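# Sort heavy parcels from cart into desk letter tray

## Task

Three identical-looking parcels sit on the top tier of the cart; one or two of them are heavy and the others much lighter, and the motor effort figures returned after each command grow with the load being held. Every heavy parcel must end up in the letter tray on the desk, fully within its walls, and every light parcel must end up on the cart's top tier, within its rim. Afterwards the gripper must be open and moved away. The robot must not fall or be left leaning, or the task fails, and nothing counts as placed if only the robot is holding it there at the end.

## Robot and tools

ROBOT. A Hello Robot Stretch 4, about 1.6 m tall: an omni-wheel base (rim within 0.23 m of the base origin), a lift on a mast, one arm that telescopes forward, a three-joint wrist and a two-finger gripper. There is a single arm, so every call commands one set of joints.

FRAMES. Base frame: origin on the floor under the base centre, x forward, y left, z up. hand_pose (a point between the open fingertips) is reported in this frame and may be somewhat off. The odometry frame is the base frame as it was when the scene began; base_odometry counts wheel turns only, so slip appears as travel. Heading runs -3.142 to 3.142, positive to the left.

execute_actions. Argument "actions": a list with one action, or empty (empty just returns state and images). Argument "cameras": a list from head_camera, head_left_camera, head_right_camera, wrist_camera, all; omitted, null or ["all"] gives all, [] gives none. An action holds "base", "joints" or both, optionally "pace" ("slow", "default", "fast", "max") and "contact_limits"; alternatively {"end_of_arm": "enable_torque"} on its own, which re-powers wrist or gripper motors that shut off. Motions within one action begin together.
- "base" carries exactly one relative move from where the base last reported itself: {"translate_m": d} straight, metres, forward positive, -2 to 2; {"strafe_m": d} sideways, metres, left positive, -2 to 2; {"rotate_rad": d} in place, radians, counter-clockwise positive, -3.2 to 3.2.
- "joints" is a dict of absolute targets by name: lift_m 0 to 1.2 m; arm_m 0 to 0.55 m extension; wrist_yaw_rad -1.134 to 4.276 (0 forward, positive left, 3.14 stowed; beyond 3.4 the arm may block); wrist_pitch_rad -1.117 to 4.259 (0 level, 1.57 pointing down); wrist_roll_rad -1.117 to 4.259 (0 fingers level, positive clockwise seen from behind); gripper_m -0.038 to 0.141 m fingertip gap (negative means pressing together). Done tolerances: ±0.004 for lift, arm and gripper, ±0.02 for yaw and roll, ±0.05 for pitch. Out-of-range joint targets are clipped and flagged; any other bad value or unknown key rejects the call with no motion.
- "contact_limits": {"arm_m": v}, v from 0 (gentlest) to 0.75 (firmest), default 0.5.
Each action lasts at most 15 s. Joints or base not named may still be driving toward an earlier target. If a result reports a stop, the remaining execute_actions, wait and finished_scene calls in that reply are skipped.
Pace sets base speed to 0.1/0.3/0.4/0.6 m/s and turning to 1/2/3/4 rad/s; with lift above 0.2 these are reduced, down to 0.3 m/s and 1 rad/s at lift 1.2.

wait: {"seconds": 0 to 10}; commands nothing and returns state and images.
zoom_image: {"camera": name, "region": [x0, y0, x1, y1]} in pixels from the top-left of that camera's latest full image, at most 504 by 504.
finished_scene: {"scene": n}; ends the current scene irreversibly and reports success. Replying with no tool call ends everything. After resuming from a summary, send an empty execute_actions first to learn the scene and task.

CAMERAS. head_camera looks forward and down from the mast top (turn the base to look elsewhere). head_left_camera and head_right_camera are fisheyes beside it, aimed more steeply down, also showing base and arm. wrist_camera looks along the fingers, fingertips near the image bottom.

RESULTS. lidar_m: 12 distances in metres, 30-degree sectors, first straight ahead then counter-clockwise (4th left, 7th behind, 10th right); "-" means nothing seen or closer than 0.25 m; it sees from about 0.15 m up, so table tops register, but can miss glass, thin legs and things behind. wrist_depth_mm: 7x7 grid of median depths, 100 to 2000 mm, "-" invalid; the robot's own body appears. turned_by_wheels vs turned_by_imu: a gap over about 0.1 rad suggests a collision or slip, and the heading error is roughly their difference. base_tilt in degrees, forward and right positive, with a fixed bias up to about 1.5. base_status/joint_status: "done"; "off_target" (resting short, may still push); "contact_stop_at_<key>" (blocked; that part may go slack, a loaded lift can sink, wheels may roll); "limit_stop_at_<name>", including limit_stop_at_tilt (leaning over 6 degrees, lift/arm/wheels slack and unresponsive) and limit_stop_at_own_body (you may still move away from the body); "time_out"; "torque_fault" (wrist motor went limp, send enable_torque). on_its_own lists things not commanded this call; its "held at" is a target, not a position.

EFFORT. motor_effort gives percent of maximum, positive toward higher joint values, with the peak of the last action in brackets; each motor has a constant bias of a few points plus noise. Use it to tell heavy from light parcels: lift each parcel and compare lift_m and wrist_pitch_rad effort (a load in a level gripper pushes pitch effort away from 0). For wheel_0, wheel_1, wheel_2 positive means turning right.

GRIPPING. Command gripper_m below the parcel's width; lower squeezes harder and pulls the item toward the wrist by up to a third of the shortfall. The gripper reading and "done" do not confirm a grasp; a firm squeeze at gripper_m 0 or above shows in gripper_m effort. If fingertips jam on a surface, raise the lift. Unfold at the start with lift_m 0.4 and wrist_yaw_rad 0 together.

AVOID. Driving or turning with over 1 kg held and arm_m above 0.2, especially at fast paces, can tip the robot; so can sustained pushes with the gripper high or a high contact limit. Over about 2 kg in a level gripper, or pressing the gripper into things with base or arm moves, causes torque faults. Tilted-up plus rolled wrist poses trigger own-body stops. Do not drop, slam or shove parcels. Objects may occasionally be nudged by outside pushes. Release and back away before finishing. Faster robot motion is better.

Each tool is called after "Call:" in YAML: its name, and indented under it one key for each argument.

## Session

Call:
execute_actions:
  actions:
    - {"joints":{"lift_m":0.4,"wrist_yaw_rad":0}}

Scene clock: 2.40 s.
base_odometry: x=+0.000 y=+0.000 heading=+0.000 (m, m, rad; odometry frame)
turned_by_wheels: +0.000 (rad since the last result)
turned_by_imu: +0.000 (rad since the last result)
base_tilt: forward=-0.1 right=+0.3 (deg)
lidar_m: 1.59 1.51 1.71 2.17 1.84 1.94 1.76 1.74 2.04 1.60 1.13 1.07
base_status: not commanded
joint_positions: lift_m=+0.400 arm_m=-0.002 wrist_yaw_rad=+0.000 wrist_pitch_rad=+0.008 wrist_roll_rad=-0.015 gripper_m=+0.057
joint_status: all done
motor_effort: lift_m=+22(19) arm_m=-1(1) wrist_yaw_rad=-2(9) wrist_pitch_rad=-9(9) wrist_roll_rad=+0(0) gripper_m=-3(2) wheel_0=+2(1) wheel_1=-1(1) wheel_2=-1(1) (%)
hand_pose: x=+0.4573 y=-0.0873 z=+0.5758 quat_wxyz=(+1.000, -0.007, +0.004, +0.000) (m; base frame)
wrist_depth_mm: 1756 1921 - - - 1756 1464 / 1756 1863 - - - 1808 1430 / 1205 1308 1464 - - 1921 1430 / 1205 1336 1366 - - 1756 917 / 1255 1308 1397 - - 1756 1397 / 1205 1255 211 - 210 1808 904 / 1255 1308 1397 768 1430 1397 1366
pictures: head_camera, head_left_camera, head_right_camera, wrist_camera
Images, in order (width x height): head_camera 420x560, head_left_camera 420x672, head_right_camera 420x672, wrist_camera 616x392.

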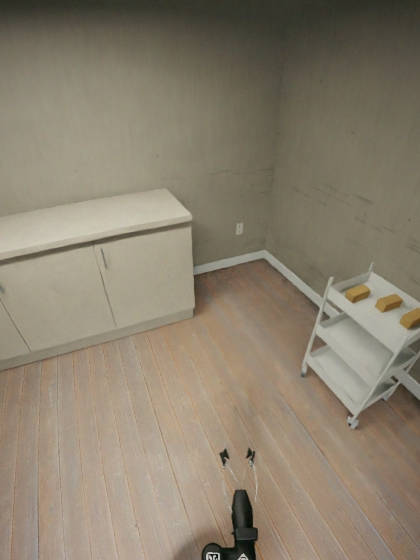

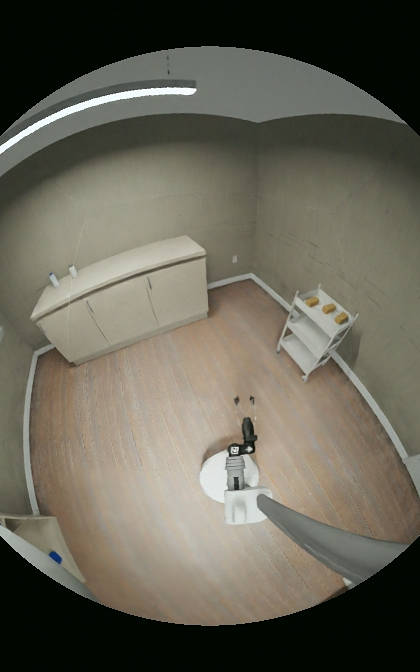

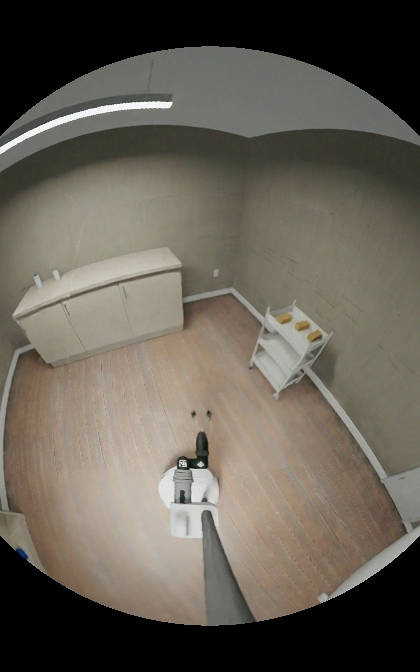

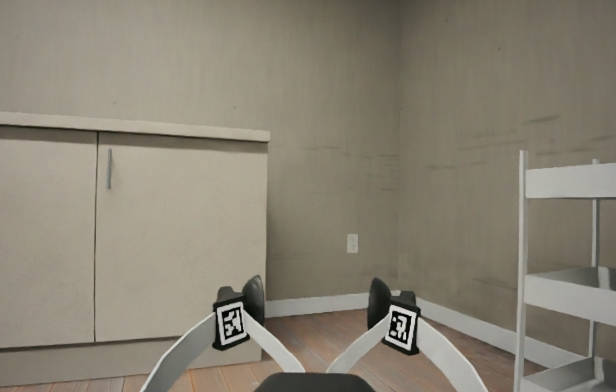

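Call:
execute_actions:
  actions:
    - {"base":{"translate_m":0.8},"joints":{"lift_m":0.85,"wrist_pitch_rad":0.8,"gripper_m":0.12}}
  cameras: []

Call:
execute_actions:
  actions:
    - {"base":{"rotate_rad":-1.2}}

Scene clock: 10.60 s.
base_odometry: x=+0.800 y=+0.000 heading=+0.000 (m, m, rad; odometry frame)
turned_by_wheels: +0.000 (rad since the last result)
turned_by_imu: -0.002 (rad since the last result)
base_tilt: forward=-0.1 right=+0.3 (deg)
lidar_m: 0.83 0.80 0.91 1.34 2.31 2.35 3.31 2.45 1.66 0.70 0.67 1.37
base_status: done
joint_positions: lift_m=+0.850 arm_m=-0.002 wrist_yaw_rad=+0.000 wrist_pitch_rad=+0.801 wrist_roll_rad=-0.015 gripper_m=+0.120
joint_status: all done
motor_effort: lift_m=+21(23) arm_m=-1(1) wrist_yaw_rad=+1(0) wrist_pitch_rad=-6(7) wrist_roll_rad=+0(0) gripper_m=-1(4) wheel_0=+4(9) wheel_1=+2(5) wheel_2=-3(11) (%)
hand_pose: x=+0.3695 y=-0.0874 z=+0.8208 quat_wxyz=(+0.921, -0.007, +0.390, +0.003) (m; base frame)
wrist_depth_mm: 549 591 1281 1336 1464 1308 1078 / 597 647 1366 1499 1756 1397 1118 / 647 715 1537 1708 1756 1499 1205 / 723 798 931 1430 1464 1464 1229 / 831 917 1025 1281 1308 1281 1229 / 931 1060 224 1160 1098 1098 1118 / 1008 991 1008 155 991 976 1008
pictures: none
No camera images: the call's "cameras" was empty. Leave "cameras" out to get every camera's image.

Scene clock: 12.43 s.
base_odometry: x=+0.800 y=+0.000 heading=-1.199 (m, m, rad; odometry frame)
turned_by_wheels: -1.199 (rad since the last result)
turned_by_imu: -1.179 (rad since the last result)
base_tilt: forward=-0.1 right=+0.3 (deg)
lidar_m: 0.67 1.30 1.55 0.81 0.86 1.16 2.46 2.34 2.60 2.46 1.92 0.73
base_status: done
joint_positions: lift_m=+0.850 arm_m=-0.002 wrist_yaw_rad=+0.000 wrist_pitch_rad=+0.801 wrist_roll_rad=-0.015 gripper_m=+0.120
joint_status: not commanded
motor_effort: lift_m=+20(21) arm_m=-1(1) wrist_yaw_rad=+2(0) wrist_pitch_rad=-6(5) wrist_roll_rad=+0(0) gripper_m=+2(1) wheel_0=+4(7) wheel_1=+3(9) wheel_2=+2(9) (%)
hand_pose: x=+0.3695 y=-0.0874 z=+0.8209 quat_wxyz=(+0.921, -0.007, +0.390, +0.003) (m; base frame)
wrist_depth_mm: 1008 1008 991 960 976 1008 1025 / 1118 1098 683 715 707 1078 1118 / 1281 1229 569 574 569 1229 1255 / 1430 1430 904 891 917 1430 1397 / 1281 1308 778 831 820 1281 1281 / 1118 1118 226 991 976 1118 1138 / 1025 991 1025 156 991 991 991
pictures: head_camera, head_left_camera, head_right_camera, wrist_camera
Images, in order (width x height): head_camera 420x560, head_left_camera 420x672, head_right_camera 420x672, wrist_camera 616x392.

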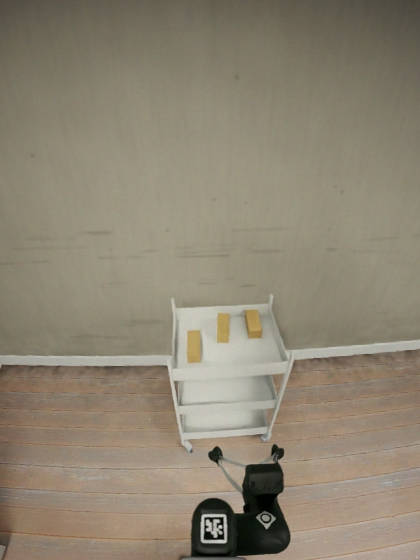

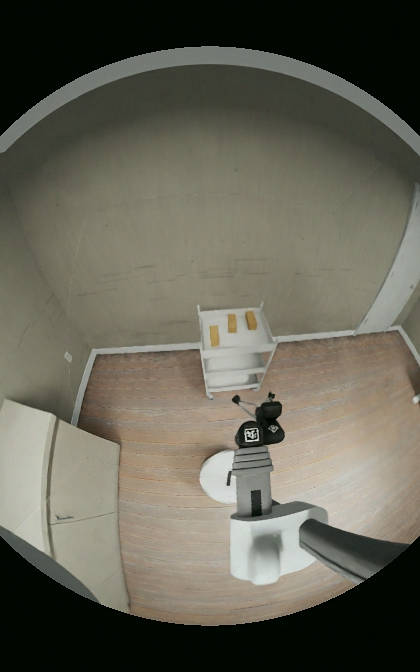

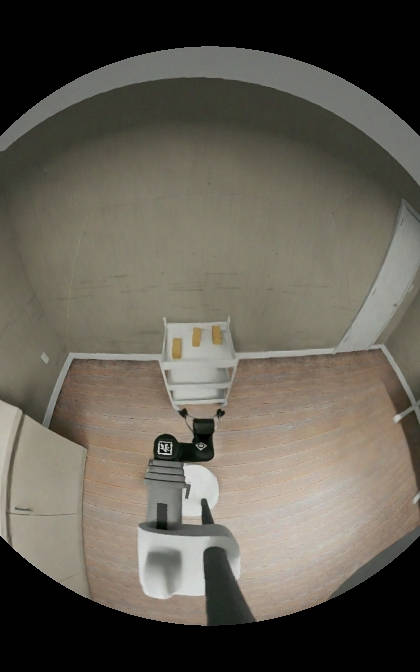

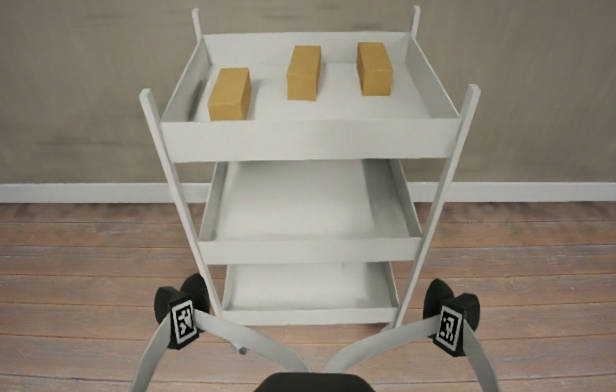

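Call:
execute_actions:
  actions:
    - {"base":{"translate_m":0.25},"joints":{"lift_m":1.02,"wrist_pitch_rad":1.3,"gripper_m":0.09,"arm_m":0.1}}
  cameras: []

Call:
execute_actions:
  actions:
    - {"joints":{"arm_m":0.36}}
  cameras: ["wrist_camera","head_camera"]

Scene clock: 18.37 s.
base_odometry: x=+0.891 y=-0.232 heading=-1.198 (m, m, rad; odometry frame)
turned_by_wheels: +0.001 (rad since the last result)
turned_by_imu: +0.001 (rad since the last result)
base_tilt: forward=+0.0 right=+0.4 (deg)
lidar_m: 0.40 0.45 1.38 0.83 0.87 1.16 2.72 2.58 2.62 2.47 1.51 0.47
base_status: done
joint_positions: lift_m=+1.020 arm_m=+0.099 wrist_yaw_rad=+0.000 wrist_pitch_rad=+1.300 wrist_roll_rad=-0.015 gripper_m=+0.090
joint_status: all done
motor_effort: lift_m=+22(24) arm_m=+5(5) wrist_yaw_rad=+2(0) wrist_pitch_rad=-2(4) wrist_roll_rad=+0(0) gripper_m=-4(2) wheel_0=+5(11) wheel_1=+4(11) wheel_2=-1(14) (%)
hand_pose: x=+0.3471 y=-0.0874 z=+0.9200 quat_wxyz=(+0.796, -0.006, +0.605, +0.004) (m; base frame)
wrist_depth_mm: 946 917 591 564 544 960 946 / 1182 1078 564 549 554 1118 1205 / 1336 549 508 539 535 1229 1281 / 1229 504 521 517 512 517 1229 / 1182 1160 759 778 976 1182 1160 / 1138 1118 214 1098 1098 1118 1098 / 1078 1078 1060 517 1060 1060 1078
pictures: none
No camera images: the call's "cameras" was empty. Leave "cameras" out to get every camera's image.

Scene clock: 20.27 s.
base_odometry: x=+0.891 y=-0.232 heading=-1.198 (m, m, rad; odometry frame)
turned_by_wheels: +0.000 (rad since the last result)
turned_by_imu: +0.000 (rad since the last result)
base_tilt: forward=+0.0 right=+0.3 (deg)
lidar_m: 0.40 0.43 1.38 0.83 0.87 1.18 2.73 2.56 2.61 2.48 1.50 0.45
base_status: not commanded
joint_positions: lift_m=+1.020 arm_m=+0.359 wrist_yaw_rad=+0.000 wrist_pitch_rad=+1.300 wrist_roll_rad=-0.015 gripper_m=+0.090
joint_status: all done
motor_effort: lift_m=+22(22) arm_m=+5(5) wrist_yaw_rad=+3(1) wrist_pitch_rad=-3(4) wrist_roll_rad=+0(0) gripper_m=+2(1) wheel_0=+6(6) wheel_1=+4(4) wheel_2=-2(2) (%)
hand_pose: x=+0.6070 y=-0.0874 z=+0.9200 quat_wxyz=(+0.796, -0.006, +0.605, +0.004) (m; base frame)
wrist_depth_mm: 597 603 597 603 597 597 615 / 732 741 750 759 759 750 750 / 976 931 946 891 878 931 1008 / 1229 512 517 504 492 1205 1182 / 1182 488 488 480 455 1118 1138 / 1098 455 214 466 466 466 1118 / 1078 415 452 300 442 442 1025
pictures: head_camera, wrist_camera
Images, in order (width x height): head_camera 420x560, wrist_camera 616x392.

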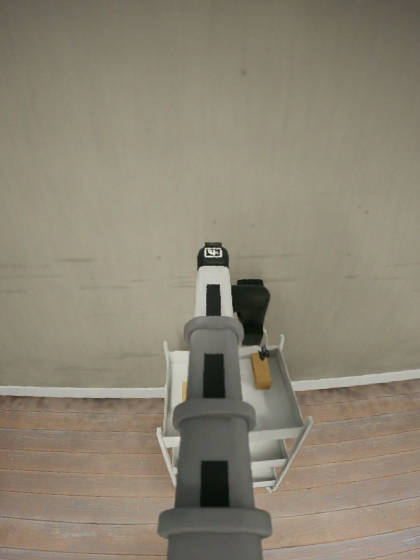

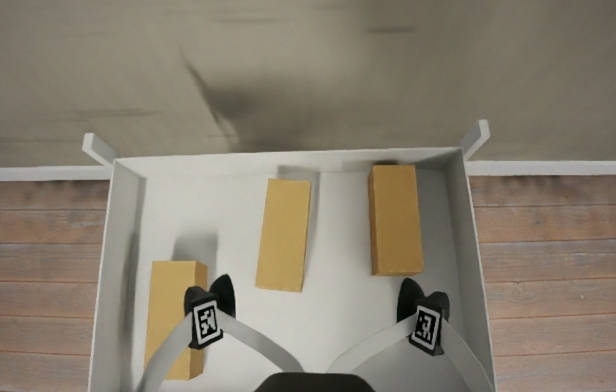

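Call:
execute_actions:
  actions:
    - {"base":{"strafe_m":0.03},"joints":{"lift_m":0.87,"arm_m":0.43}}
  cameras: ["wrist_camera"]

Scene clock: 25.00 s.
base_odometry: x=+0.919 y=-0.221 heading=-1.198 (m, m, rad; odometry frame)
turned_by_wheels: +0.000 (rad since the last result)
turned_by_imu: +0.001 (rad since the last result)
base_tilt: forward=-0.1 right=+0.4 (deg)
lidar_m: 0.42 0.46 1.37 0.79 0.80 1.14 2.73 2.60 2.66 2.50 1.55 0.48
base_status: done
joint_positions: lift_m=+0.870 arm_m=+0.429 wrist_yaw_rad=+0.000 wrist_pitch_rad=+1.301 wrist_roll_rad=-0.015 gripper_m=+0.090
joint_status: all done
motor_effort: lift_m=+17(21) arm_m=+5(6) wrist_yaw_rad=+2(1) wrist_pitch_rad=-4(4) wrist_roll_rad=+0(0) gripper_m=+0(4) wheel_0=-1(10) wheel_1=+1(12) wheel_2=+0(3) (%)
hand_pose: x=+0.6770 y=-0.0874 z=+0.7704 quat_wxyz=(+0.796, -0.006, +0.605, +0.004) (m; base frame)
wrist_depth_mm: 500 508 500 508 504 500 500 / 609 615 627 621 621 621 621 / 778 820 798 768 768 788 732 / 324 349 347 340 349 298 324 / 314 342 343 287 336 283 319 / 306 327 215 274 317 271 312 / 298 265 309 207 304 285 306
pictures: wrist_camera
Images, in order (width x height): wrist_camera 616x392.

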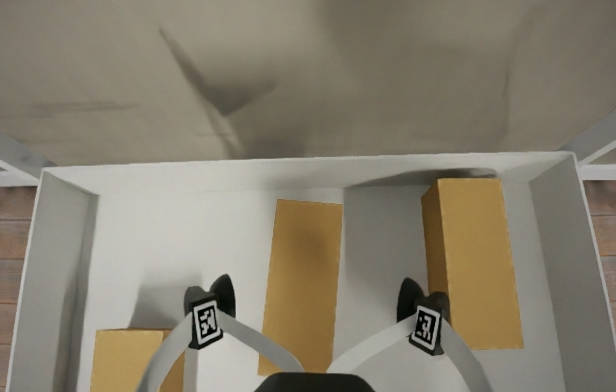

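Call:
execute_actions:
  actions:
    - {"base":{"strafe_m":0.01},"joints":{"lift_m":0.805,"arm_m":0.42,"gripper_m":0.08},"pace":"slow"}
  cameras: ["wrist_camera"]

Call:
execute_actions:
  actions:
    - {"joints":{"gripper_m":0.0}}
  cameras: []

Call:
execute_actions:
  actions:
    - {"joints":{"lift_m":0.835},"pace":"slow"}
  cameras: ["wrist_camera"]

Scene clock: 31.67 s.
base_odometry: x=+0.928 y=-0.218 heading=-1.198 (m, m, rad; odometry frame)
turned_by_wheels: +0.000 (rad since the last result)
turned_by_imu: +0.000 (rad since the last result)
base_tilt: forward=-0.2 right=+0.3 (deg)
lidar_m: 0.41 0.45 1.37 0.79 0.81 1.13 2.72 2.58 2.66 2.53 1.52 0.46
base_status: done
joint_positions: lift_m=+0.805 arm_m=+0.421 wrist_yaw_rad=+0.000 wrist_pitch_rad=+1.301 wrist_roll_rad=-0.015 gripper_m=+0.080
joint_status: all done
motor_effort: lift_m=+17(18) arm_m=-6(6) wrist_yaw_rad=+0(1) wrist_pitch_rad=-5(4) wrist_roll_rad=+0(1) gripper_m=-2(1) wheel_0=-7(6) wheel_1=+3(13) wheel_2=+0(1) (%)
hand_pose: x=+0.6688 y=-0.0874 z=+0.7054 quat_wxyz=(+0.796, -0.006, +0.605, +0.004) (m; base frame)
wrist_depth_mm: 504 512 512 504 517 512 517 / 627 634 634 609 603 597 591 / 260 264 268 256 277 246 246 / 281 287 286 231 285 237 229 / 274 276 274 221 271 238 219 / 263 263 217 211 212 236 208 / 207 204 249 178 248 245 244
pictures: wrist_camera
Images, in order (width x height): wrist_camera 616x392.

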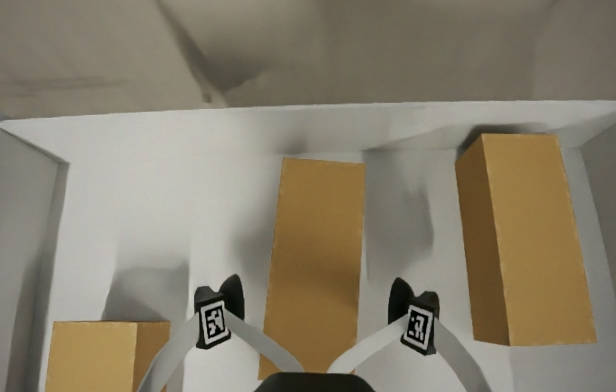

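Scene clock: 33.27 s.
base_odometry: x=+0.928 y=-0.218 heading=-1.198 (m, m, rad; odometry frame)
turned_by_wheels: +0.000 (rad since the last result)
turned_by_imu: +0.000 (rad since the last result)
base_tilt: forward=-0.2 right=+0.3 (deg)
lidar_m: 0.41 0.49 1.39 0.78 0.81 1.14 2.72 2.58 2.65 2.52 1.54 0.46
base_status: not commanded
joint_positions: lift_m=+0.805 arm_m=+0.421 wrist_yaw_rad=+0.000 wrist_pitch_rad=+1.302 wrist_roll_rad=-0.015 gripper_m=+0.001
joint_status: all done
motor_effort: lift_m=+18(18) arm_m=-6(5) wrist_yaw_rad=+2(0) wrist_pitch_rad=-9(8) wrist_roll_rad=+0(0) gripper_m=-22(22) wheel_0=-6(6) wheel_1=+4(3) wheel_2=+0(0) (%)
hand_pose: x=+0.6685 y=-0.0874 z=+0.7052 quat_wxyz=(+0.795, -0.006, +0.606, +0.004) (m; base frame)
wrist_depth_mm: 508 512 517 508 512 521 517 / 627 640 615 615 615 609 603 / 257 267 271 259 278 248 248 / 281 287 285 219 282 239 226 / 270 274 270 208 270 239 216 / 262 262 204 198 198 238 207 / 206 178 247 189 189 163 245
pictures: none
No camera images: the call's "cameras" was empty. Leave "cameras" out to get every camera's image.

Scene clock: 34.33 s.
base_odometry: x=+0.928 y=-0.218 heading=-1.198 (m, m, rad; odometry frame)
turned_by_wheels: +0.000 (rad since the last result)
turned_by_imu: +0.000 (rad since the last result)
base_tilt: forward=-0.1 right=+0.3 (deg)
lidar_m: 0.43 0.45 1.39 0.77 0.80 1.12 2.71 2.59 2.63 2.52 1.52 0.47
base_status: not commanded
joint_positions: lift_m=+0.835 arm_m=+0.421 wrist_yaw_rad=+0.000 wrist_pitch_rad=+1.302 wrist_roll_rad=-0.015 gripper_m=+0.001
joint_status: all done
motor_effort: lift_m=+24(24) arm_m=-5(5) wrist_yaw_rad=-1(1) wrist_pitch_rad=-10(7) wrist_roll_rad=+0(0) gripper_m=-21(22) wheel_0=-6(6) wheel_1=+4(4) wheel_2=+0(0) (%)
hand_pose: x=+0.6684 y=-0.0874 z=+0.7347 quat_wxyz=(+0.795, -0.006, +0.606, +0.004) (m; base frame)
wrist_depth_mm: 504 512 508 512 517 517 512 / 634 627 647 640 647 647 634 / 282 306 293 276 296 281 303 / 287 319 315 220 312 259 306 / 283 303 303 208 297 250 268 / 279 291 204 197 198 239 236 / 270 191 274 189 190 163 273
pictures: wrist_camera
Images, in order (width x height): wrist_camera 616x392.

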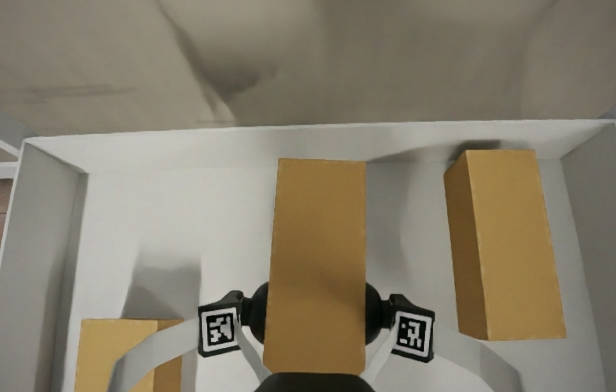

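Call:
execute_actions:
  actions:
    - {"joints":{"lift_m":0.8},"pace":"slow"}
  cameras: []

Call:
execute_actions:
  actions:
    - {"joints":{"gripper_m":0.08},"pace":"slow"}
  cameras: []

Call:
execute_actions:
  actions:
    - {"joints":{"lift_m":0.87}}
  cameras: []

Call:
execute_actions:
  actions:
    - {"base":{"strafe_m":-0.115},"joints":{"arm_m":0.445}}
  cameras: ["wrist_camera"]

Scene clock: 39.30 s.
base_odometry: x=+0.928 y=-0.218 heading=-1.198 (m, m, rad; odometry frame)
turned_by_wheels: +0.000 (rad since the last result)
turned_by_imu: +0.001 (rad since the last result)
base_tilt: forward=-0.3 right=+0.3 (deg)
lidar_m: 0.43 0.44 1.38 0.79 0.81 1.13 2.73 2.60 2.65 2.52 1.55 0.48
base_status: not commanded
joint_positions: lift_m=+0.800 arm_m=+0.421 wrist_yaw_rad=+0.000 wrist_pitch_rad=+1.302 wrist_roll_rad=-0.015 gripper_m=+0.001
joint_status: all done
motor_effort: lift_m=+19(21) arm_m=-6(6) wrist_yaw_rad=+1(0) wrist_pitch_rad=-7(8) wrist_roll_rad=+0(0) gripper_m=-20(21) wheel_0=-7(6) wheel_1=+4(4) wheel_2=+0(0) (%)
hand_pose: x=+0.6684 y=-0.0874 z=+0.7002 quat_wxyz=(+0.795, -0.006, +0.606, +0.004) (m; base frame)
wrist_depth_mm: 508 517 512 512 508 517 508 / 627 603 603 621 615 574 569 / 257 267 272 259 277 248 233 / 279 283 281 220 276 238 221 / 266 270 268 207 265 238 212 / 256 257 204 198 198 237 202 / 199 176 243 190 189 163 239
pictures: none
No camera images: the call's "cameras" was empty. Leave "cameras" out to get every camera's image.

Scene clock: 42.33 s.
base_odometry: x=+0.928 y=-0.218 heading=-1.198 (m, m, rad; odometry frame)
turned_by_wheels: +0.000 (rad since the last result)
turned_by_imu: +0.001 (rad since the last result)
base_tilt: forward=-0.1 right=+0.2 (deg)
lidar_m: 0.43 0.43 1.39 0.78 0.83 1.13 2.71 2.56 2.65 2.53 1.52 0.46
base_status: not commanded
joint_positions: lift_m=+0.800 arm_m=+0.421 wrist_yaw_rad=+0.000 wrist_pitch_rad=+1.301 wrist_roll_rad=-0.015 gripper_m=+0.080
joint_status: all done
motor_effort: lift_m=+19(19) arm_m=-5(6) wrist_yaw_rad=+3(2) wrist_pitch_rad=-5(9) wrist_roll_rad=+0(0) gripper_m=+0(18) wheel_0=-6(6) wheel_1=+4(4) wheel_2=+0(0) (%)
hand_pose: x=+0.6685 y=-0.0875 z=+0.7002 quat_wxyz=(+0.796, -0.006, +0.606, +0.004) (m; base frame)
wrist_depth_mm: 508 512 512 517 512 512 517 / 621 634 603 609 609 609 597 / 256 264 270 257 278 248 248 / 278 283 281 225 278 239 223 / 267 270 268 216 265 239 213 / 259 258 217 207 209 237 203 / 200 200 246 175 241 243 240
pictures: none
No camera images: the call's "cameras" was empty. Leave "cameras" out to get every camera's image.

Scene clock: 43.57 s.
base_odometry: x=+0.928 y=-0.218 heading=-1.198 (m, m, rad; odometry frame)
turned_by_wheels: +0.000 (rad since the last result)
turned_by_imu: +0.000 (rad since the last result)
base_tilt: forward=-0.1 right=+0.2 (deg)
lidar_m: 0.42 0.46 1.38 0.80 0.81 1.14 2.73 2.62 2.66 2.51 1.55 0.48
base_status: not commanded
joint_positions: lift_m=+0.870 arm_m=+0.421 wrist_yaw_rad=+0.000 wrist_pitch_rad=+1.301 wrist_roll_rad=-0.015 gripper_m=+0.080
joint_status: all done
motor_effort: lift_m=+21(21) arm_m=-5(5) wrist_yaw_rad=+2(1) wrist_pitch_rad=-3(6) wrist_roll_rad=+0(0) gripper_m=+1(5) wheel_0=-6(6) wheel_1=+4(4) wheel_2=+0(0) (%)
hand_pose: x=+0.6686 y=-0.0874 z=+0.7700 quat_wxyz=(+0.796, -0.006, +0.606, +0.004) (m; base frame)
wrist_depth_mm: 512 512 508 517 517 521 508 / 615 627 647 640 634 634 634 / 732 798 788 750 759 759 750 / 330 353 351 340 345 300 334 / 319 340 338 289 336 282 325 / 289 325 218 272 216 272 315 / 285 264 309 208 307 307 306
pictures: none
No camera images: the call's "cameras" was empty. Leave "cameras" out to get every camera's image.

Scene clock: 45.10 s.
base_odometry: x=+0.821 y=-0.260 heading=-1.198 (m, m, rad; odometry frame)
turned_by_wheels: +0.000 (rad since the last result)
turned_by_imu: +0.001 (rad since the last result)
base_tilt: forward=-0.2 right=+0.3 (deg)
lidar_m: 0.44 0.46 1.41 0.92 0.92 1.28 2.73 2.56 2.53 2.40 1.52 0.48
base_status: done
joint_positions: lift_m=+0.870 arm_m=+0.444 wrist_yaw_rad=+0.000 wrist_pitch_rad=+1.301 wrist_roll_rad=-0.015 gripper_m=+0.080
joint_status: all done
motor_effort: lift_m=+21(22) arm_m=+5(5) wrist_yaw_rad=+0(2) wrist_pitch_rad=-3(5) wrist_roll_rad=+0(0) gripper_m=-3(1) wheel_0=+4(11) wheel_1=-1(12) wheel_2=+0(1) (%)
hand_pose: x=+0.6919 y=-0.0874 z=+0.7700 quat_wxyz=(+0.796, -0.006, +0.605, +0.004) (m; base frame)
wrist_depth_mm: 480 488 488 492 480 492 492 / 591 603 603 615 609 603 609 / 809 809 809 798 809 715 798 / 353 338 345 297 324 1042 1025 / 343 336 334 291 329 1008 1008 / 324 279 217 277 217 960 931 / 298 267 307 208 304 917 931
pictures: wrist_camera
Images, in order (width x height): wrist_camera 616x392.

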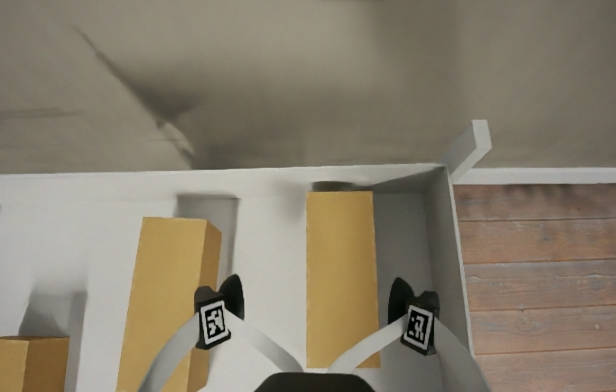

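Call:
execute_actions:
  actions:
    - {"base":{"strafe_m":-0.015},"joints":{"gripper_m":0.072}}
  cameras: []

Call:
execute_actions:
  actions:
    - {"joints":{"lift_m":0.8},"pace":"slow"}
  cameras: ["wrist_camera"]

Call:
execute_actions:
  actions:
    - {"joints":{"gripper_m":0.0}}
  cameras: []

Call:
execute_actions:
  actions:
    - {"joints":{"lift_m":0.83},"pace":"slow"}
  cameras: ["wrist_camera"]

Scene clock: 48.63 s.
base_odometry: x=+0.807 y=-0.265 heading=-1.198 (m, m, rad; odometry frame)
turned_by_wheels: +0.000 (rad since the last result)
turned_by_imu: +0.001 (rad since the last result)
base_tilt: forward=+0.0 right=+0.3 (deg)
lidar_m: 0.42 0.44 1.40 0.92 0.95 1.27 2.71 2.54 2.50 2.38 1.54 0.48
base_status: done
joint_positions: lift_m=+0.870 arm_m=+0.444 wrist_yaw_rad=+0.000 wrist_pitch_rad=+1.301 wrist_roll_rad=-0.015 gripper_m=+0.072
joint_status: all done
motor_effort: lift_m=+22(22) arm_m=+5(5) wrist_yaw_rad=+0(0) wrist_pitch_rad=-3(4) wrist_roll_rad=+0(0) gripper_m=-1(1) wheel_0=+6(12) wheel_1=-2(13) wheel_2=+0(1) (%)
hand_pose: x=+0.6919 y=-0.0874 z=+0.7700 quat_wxyz=(+0.796, -0.006, +0.605, +0.004) (m; base frame)
wrist_depth_mm: 484 488 488 484 488 496 488 / 597 597 603 609 615 609 603 / 788 809 798 809 820 759 809 / 351 315 347 298 330 1060 1025 / 343 290 338 287 332 1008 991 / 327 278 211 274 219 946 960 / 309 266 307 208 296 904 904
pictures: none
No camera images: the call's "cameras" was empty. Leave "cameras" out to get every camera's image.

Scene clock: 50.10 s.
base_odometry: x=+0.807 y=-0.265 heading=-1.198 (m, m, rad; odometry frame)
turned_by_wheels: +0.000 (rad since the last result)
turned_by_imu: +0.000 (rad since the last result)
base_tilt: forward=-0.1 right=+0.2 (deg)
lidar_m: 0.44 0.46 1.42 0.91 0.93 1.31 2.74 2.54 2.55 2.39 1.54 0.47
base_status: not commanded
joint_positions: lift_m=+0.800 arm_m=+0.444 wrist_yaw_rad=+0.000 wrist_pitch_rad=+1.301 wrist_roll_rad=-0.015 gripper_m=+0.072
joint_status: all done
motor_effort: lift_m=+17(20) arm_m=+5(5) wrist_yaw_rad=+0(2) wrist_pitch_rad=-3(5) wrist_roll_rad=+0(0) gripper_m=+0(1) wheel_0=+6(6) wheel_1=-2(2) wheel_2=+0(0) (%)
hand_pose: x=+0.6919 y=-0.0874 z=+0.7004 quat_wxyz=(+0.796, -0.006, +0.605, +0.004) (m; base frame)
wrist_depth_mm: 480 488 488 488 484 477 488 / 597 609 615 621 615 549 603 / 260 264 254 241 260 723 809 / 282 235 281 225 276 946 976 / 268 219 268 215 266 252 931 / 210 211 211 206 206 254 891 / 202 202 244 177 200 195 854
pictures: wrist_camera
Images, in order (width x height): wrist_camera 616x392.

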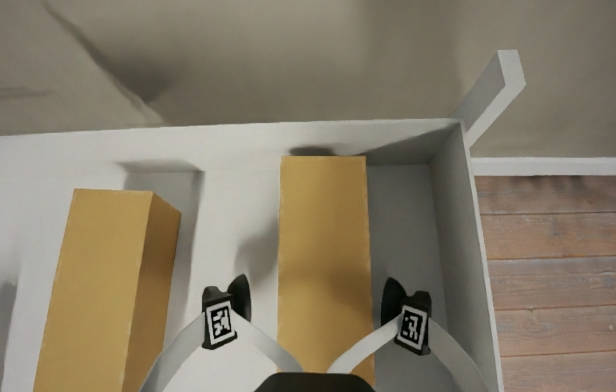

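Scene clock: 51.60 s.
base_odometry: x=+0.807 y=-0.265 heading=-1.198 (m, m, rad; odometry frame)
turned_by_wheels: +0.000 (rad since the last result)
turned_by_imu: +0.000 (rad since the last result)
base_tilt: forward=+0.0 right=+0.5 (deg)
lidar_m: 0.44 0.44 1.41 0.94 0.95 1.29 2.73 2.54 2.53 2.40 1.52 0.49
base_status: not commanded
joint_positions: lift_m=+0.800 arm_m=+0.444 wrist_yaw_rad=+0.000 wrist_pitch_rad=+1.301 wrist_roll_rad=-0.015 gripper_m=+0.000
joint_status: all done
motor_effort: lift_m=+17(17) arm_m=+5(5) wrist_yaw_rad=+1(1) wrist_pitch_rad=-7(5) wrist_roll_rad=+0(0) gripper_m=-19(24) wheel_0=+7(7) wheel_1=-2(2) wheel_2=+0(0) (%)
hand_pose: x=+0.6919 y=-0.0874 z=+0.7003 quat_wxyz=(+0.796, -0.006, +0.606, +0.004) (m; base frame)
wrist_depth_mm: 480 492 484 488 484 480 488 / 585 597 609 603 609 229 603 / 263 250 254 241 260 715 798 / 282 235 282 211 276 960 976 / 267 219 267 201 265 252 917 / 210 211 204 192 195 251 878 / 200 177 242 185 183 164 831
pictures: none
No camera images: the call's "cameras" was empty. Leave "cameras" out to get every camera's image.

Scene clock: 52.67 s.
base_odometry: x=+0.807 y=-0.265 heading=-1.198 (m, m, rad; odometry frame)
turned_by_wheels: +0.000 (rad since the last result)
turned_by_imu: +0.000 (rad since the last result)
base_tilt: forward=-0.1 right=+0.1 (deg)
lidar_m: 0.44 0.44 1.40 0.92 0.95 1.32 2.72 2.54 2.49 2.38 1.53 0.48
base_status: not commanded
joint_positions: lift_m=+0.830 arm_m=+0.444 wrist_yaw_rad=+0.000 wrist_pitch_rad=+1.301 wrist_roll_rad=-0.015 gripper_m=+0.001
joint_status: all done
motor_effort: lift_m=+23(22) arm_m=+5(5) wrist_yaw_rad=+1(1) wrist_pitch_rad=-4(5) wrist_roll_rad=+0(0) gripper_m=-22(18) wheel_0=+6(7) wheel_1=-2(2) wheel_2=+0(0) (%)
hand_pose: x=+0.6919 y=-0.0874 z=+0.7299 quat_wxyz=(+0.796, -0.006, +0.606, +0.004) (m; base frame)
wrist_depth_mm: 477 488 484 488 488 492 484 / 597 603 603 603 615 580 597 / 759 707 715 715 707 759 809 / 307 291 310 211 303 1008 991 / 298 247 297 202 291 946 946 / 287 238 203 193 195 891 917 / 274 190 268 185 185 164 891
pictures: wrist_camera
Images, in order (width x height): wrist_camera 616x392.

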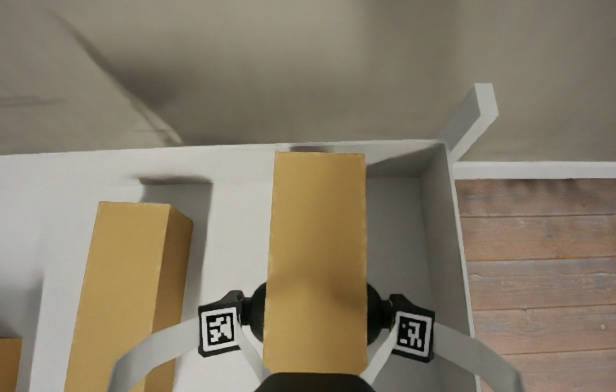

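Call:
execute_actions:
  actions:
    - {"joints":{"lift_m":0.797},"pace":"slow"}
  cameras: []

Call:
execute_actions:
  actions:
    - {"joints":{"gripper_m":0.075}}
  cameras: []

Call:
execute_actions:
  actions:
    - {"joints":{"lift_m":0.87}}
  cameras: []

Call:
execute_actions:
  actions:
    - {"base":{"strafe_m":0.25},"joints":{"arm_m":0.335}}
  cameras: ["wrist_camera"]

Scene clock: 56.33 s.
base_odometry: x=+0.807 y=-0.265 heading=-1.198 (m, m, rad; odometry frame)
turned_by_wheels: +0.000 (rad since the last result)
turned_by_imu: +0.001 (rad since the last result)
base_tilt: forward=-0.1 right=+0.3 (deg)
lidar_m: 0.43 0.45 1.41 0.91 0.95 1.30 2.73 2.55 2.50 2.38 1.51 0.47
base_status: not commanded
joint_positions: lift_m=+0.797 arm_m=+0.444 wrist_yaw_rad=+0.000 wrist_pitch_rad=+1.301 wrist_roll_rad=-0.015 gripper_m=+0.001
joint_status: all done
motor_effort: lift_m=+18(23) arm_m=+5(5) wrist_yaw_rad=+1(1) wrist_pitch_rad=-4(5) wrist_roll_rad=+0(0) gripper_m=-24(20) wheel_0=+7(6) wheel_1=-2(2) wheel_2=+0(0) (%)
hand_pose: x=+0.6919 y=-0.0874 z=+0.6973 quat_wxyz=(+0.796, -0.006, +0.606, +0.004) (m; base frame)
wrist_depth_mm: 484 488 488 492 488 488 492 / 597 603 603 615 609 210 597 / 259 247 254 240 244 707 798 / 279 236 278 211 272 960 976 / 264 218 265 201 263 253 931 / 206 208 204 192 195 232 878 / 198 176 239 185 184 163 866
pictures: none
No camera images: the call's "cameras" was empty. Leave "cameras" out to get every camera's image.

Scene clock: 57.87 s.
base_odometry: x=+0.807 y=-0.265 heading=-1.198 (m, m, rad; odometry frame)
turned_by_wheels: +0.000 (rad since the last result)
turned_by_imu: +0.000 (rad since the last result)
base_tilt: forward=+0.1 right=+0.3 (deg)
lidar_m: 0.43 0.45 1.42 0.92 0.95 1.28 2.71 2.54 2.52 2.38 1.52 0.48
base_status: not commanded
joint_positions: lift_m=+0.797 arm_m=+0.444 wrist_yaw_rad=+0.000 wrist_pitch_rad=+1.301 wrist_roll_rad=-0.015 gripper_m=+0.075
joint_status: all done
motor_effort: lift_m=+17(17) arm_m=+5(5) wrist_yaw_rad=+1(3) wrist_pitch_rad=-3(6) wrist_roll_rad=-1(0) gripper_m=+0(18) wheel_0=+6(6) wheel_1=-2(2) wheel_2=+0(0) (%)
hand_pose: x=+0.6919 y=-0.0874 z=+0.6973 quat_wxyz=(+0.796, -0.006, +0.606, +0.004) (m; base frame)
wrist_depth_mm: 484 488 480 488 484 484 484 / 597 609 609 615 615 210 603 / 260 248 254 238 244 715 809 / 279 236 279 222 273 946 960 / 264 217 265 213 260 251 917 / 206 208 212 203 207 230 878 / 198 200 241 174 239 196 831
pictures: none
No camera images: the call's "cameras" was empty. Leave "cameras" out to get every camera's image.

Scene clock: 59.13 s.
base_odometry: x=+0.807 y=-0.265 heading=-1.198 (m, m, rad; odometry frame)
turned_by_wheels: +0.000 (rad since the last result)
turned_by_imu: +0.000 (rad since the last result)
base_tilt: forward=-0.1 right=+0.4 (deg)
lidar_m: 0.43 0.47 1.40 0.91 0.96 1.29 2.71 2.51 2.49 2.40 1.52 0.48
base_status: not commanded
joint_positions: lift_m=+0.870 arm_m=+0.444 wrist_yaw_rad=+0.000 wrist_pitch_rad=+1.301 wrist_roll_rad=-0.015 gripper_m=+0.075
joint_status: all done
motor_effort: lift_m=+22(24) arm_m=+5(5) wrist_yaw_rad=+2(1) wrist_pitch_rad=-4(6) wrist_roll_rad=+0(1) gripper_m=-1(1) wheel_0=+7(6) wheel_1=-2(2) wheel_2=+0(0) (%)
hand_pose: x=+0.6919 y=-0.0874 z=+0.7700 quat_wxyz=(+0.796, -0.006, +0.606, +0.004) (m; base frame)
wrist_depth_mm: 480 484 492 488 484 488 488 / 597 603 609 609 609 615 603 / 809 809 820 809 809 759 809 / 349 315 349 297 329 1025 1042 / 342 291 340 286 334 991 1008 / 329 277 212 276 220 960 960 / 310 266 310 209 303 917 917
pictures: none
No camera images: the call's "cameras" was empty. Leave "cameras" out to get every camera's image.

Scene clock: 61.27 s.
base_odometry: x=+1.040 y=-0.174 heading=-1.198 (m, m, rad; odometry frame)
turned_by_wheels: +0.000 (rad since the last result)
turned_by_imu: +0.000 (rad since the last result)
base_tilt: forward=-0.1 right=+0.2 (deg)
lidar_m: 0.42 1.03 1.37 0.68 0.70 0.94 2.73 2.61 2.76 2.62 1.53 0.49
base_status: done
joint_positions: lift_m=+0.870 arm_m=+0.336 wrist_yaw_rad=+0.000 wrist_pitch_rad=+1.301 wrist_roll_rad=-0.015 gripper_m=+0.075
joint_status: all done
motor_effort: lift_m=+20(22) arm_m=-5(5) wrist_yaw_rad=+1(1) wrist_pitch_rad=-4(7) wrist_roll_rad=+0(0) gripper_m=-2(1) wheel_0=-5(12) wheel_1=+1(10) wheel_2=+0(2) (%)
hand_pose: x=+0.5838 y=-0.0874 z=+0.7701 quat_wxyz=(+0.796, -0.006, +0.605, +0.004) (m; base frame)
wrist_depth_mm: 615 621 597 627 615 634 634 / 759 768 353 359 364 359 342 / 1008 1042 370 370 364 314 349 / 1078 1060 353 353 351 298 342 / 1025 1025 340 287 336 319 332 / 960 991 211 274 220 319 320 / 946 931 304 208 307 309 306
pictures: wrist_camera
Images, in order (width x height): wrist_camera 616x392.

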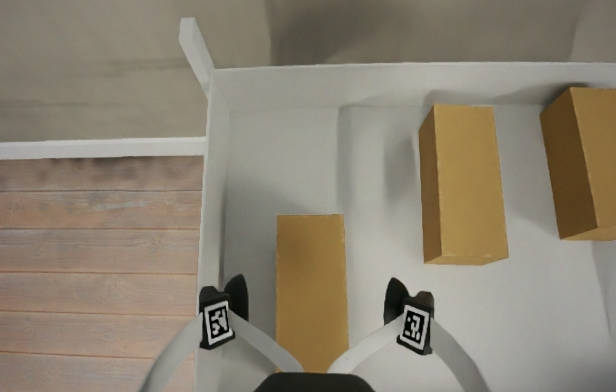

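Call:
execute_actions:
  actions:
    - {"joints":{"lift_m":0.8,"arm_m":0.325,"gripper_m":0.07},"pace":"slow"}
  cameras: ["wrist_camera"]

Call:
execute_actions:
  actions:
    - {"joints":{"gripper_m":0.0}}
  cameras: []

Call:
execute_actions:
  actions:
    - {"joints":{"lift_m":0.83},"pace":"slow"}
  cameras: ["wrist_camera"]

Scene clock: 65.73 s.
base_odometry: x=+1.040 y=-0.174 heading=-1.198 (m, m, rad; odometry frame)
turned_by_wheels: +0.000 (rad since the last result)
turned_by_imu: +0.001 (rad since the last result)
base_tilt: forward=+0.0 right=+0.4 (deg)
lidar_m: 0.42 1.05 1.36 0.65 0.69 0.95 2.73 2.60 2.74 2.61 1.50 0.45
base_status: not commanded
joint_positions: lift_m=+0.800 arm_m=+0.326 wrist_yaw_rad=+0.000 wrist_pitch_rad=+1.301 wrist_roll_rad=-0.015 gripper_m=+0.070
joint_status: all done
motor_effort: lift_m=+17(18) arm_m=-5(6) wrist_yaw_rad=+1(2) wrist_pitch_rad=-4(3) wrist_roll_rad=+1(0) gripper_m=-3(2) wheel_0=-5(5) wheel_1=+1(1) wheel_2=+0(0) (%)
hand_pose: x=+0.5738 y=-0.0874 z=+0.7004 quat_wxyz=(+0.796, -0.006, +0.605, +0.004) (m; base frame)
wrist_depth_mm: 627 640 271 285 287 286 297 / 788 778 303 309 306 249 303 / 1008 1025 296 293 293 236 283 / 1008 991 278 225 278 228 226 / 946 946 266 216 265 263 264 / 904 904 212 206 208 253 253 / 878 878 245 177 242 241 243
pictures: wrist_camera
Images, in order (width x height): wrist_camera 616x392.

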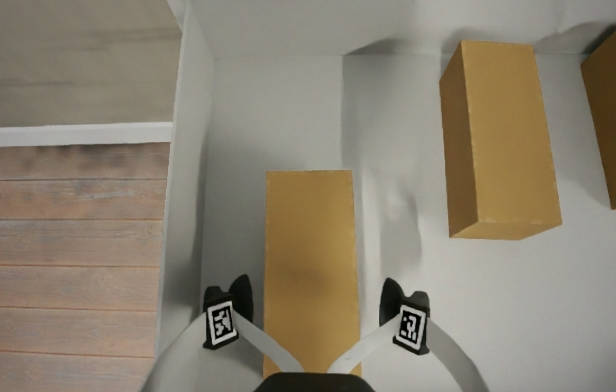

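Scene clock: 67.23 s.
base_odometry: x=+1.040 y=-0.174 heading=-1.198 (m, m, rad; odometry frame)
turned_by_wheels: +0.000 (rad since the last result)
turned_by_imu: +0.000 (rad since the last result)
base_tilt: forward=-0.1 right=+0.3 (deg)
lidar_m: 0.43 1.03 1.35 0.68 0.69 0.95 2.73 2.62 2.76 2.62 1.52 0.44
base_status: not commanded
joint_positions: lift_m=+0.800 arm_m=+0.326 wrist_yaw_rad=+0.000 wrist_pitch_rad=+1.301 wrist_roll_rad=-0.015 gripper_m=+0.000
joint_status: all done
motor_effort: lift_m=+17(17) arm_m=-5(6) wrist_yaw_rad=+0(0) wrist_pitch_rad=-5(5) wrist_roll_rad=+0(0) gripper_m=-19(20) wheel_0=-5(5) wheel_1=+1(1) wheel_2=+0(0) (%)
hand_pose: x=+0.5738 y=-0.0874 z=+0.7003 quat_wxyz=(+0.796, -0.006, +0.606, +0.004) (m; base frame)
wrist_depth_mm: 627 627 271 285 287 286 291 / 788 798 304 307 307 249 300 / 991 1025 291 293 291 235 283 / 991 1008 278 211 278 227 226 / 931 931 267 201 265 263 263 / 904 891 204 193 195 253 252 / 878 169 239 185 185 160 243
pictures: none
No camera images: the call's "cameras" was empty. Leave "cameras" out to get every camera's image.

Scene clock: 68.30 s.
base_odometry: x=+1.040 y=-0.174 heading=-1.198 (m, m, rad; odometry frame)
turned_by_wheels: +0.000 (rad since the last result)
turned_by_imu: +0.000 (rad since the last result)
base_tilt: forward=-0.1 right=+0.3 (deg)
lidar_m: 0.43 1.03 1.37 0.66 0.71 0.96 2.72 2.63 2.73 2.61 1.53 0.48
base_status: not commanded
joint_positions: lift_m=+0.830 arm_m=+0.326 wrist_yaw_rad=+0.000 wrist_pitch_rad=+1.301 wrist_roll_rad=-0.015 gripper_m=+0.001
joint_status: all done
motor_effort: lift_m=+23(24) arm_m=-6(5) wrist_yaw_rad=+3(2) wrist_pitch_rad=-4(4) wrist_roll_rad=+0(1) gripper_m=-21(20) wheel_0=-5(5) wheel_1=+1(1) wheel_2=+0(0) (%)
hand_pose: x=+0.5738 y=-0.0874 z=+0.7299 quat_wxyz=(+0.796, -0.006, +0.606, +0.004) (m; base frame)
wrist_depth_mm: 634 634 293 310 310 306 310 / 778 788 338 340 336 282 334 / 1008 1025 325 325 324 265 320 / 1025 1060 309 211 310 254 306 / 976 960 294 201 296 290 293 / 946 960 203 191 194 283 281 / 891 521 239 185 184 160 270
pictures: wrist_camera
Images, in order (width x height): wrist_camera 616x392.

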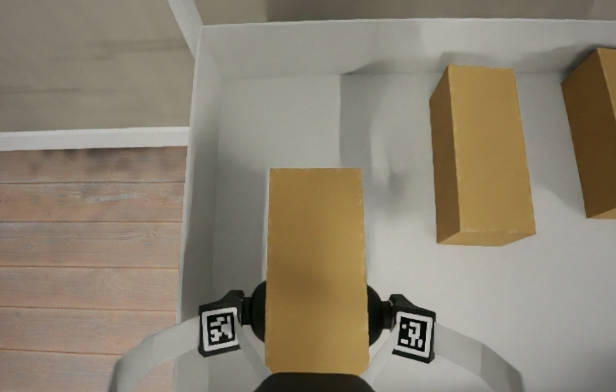

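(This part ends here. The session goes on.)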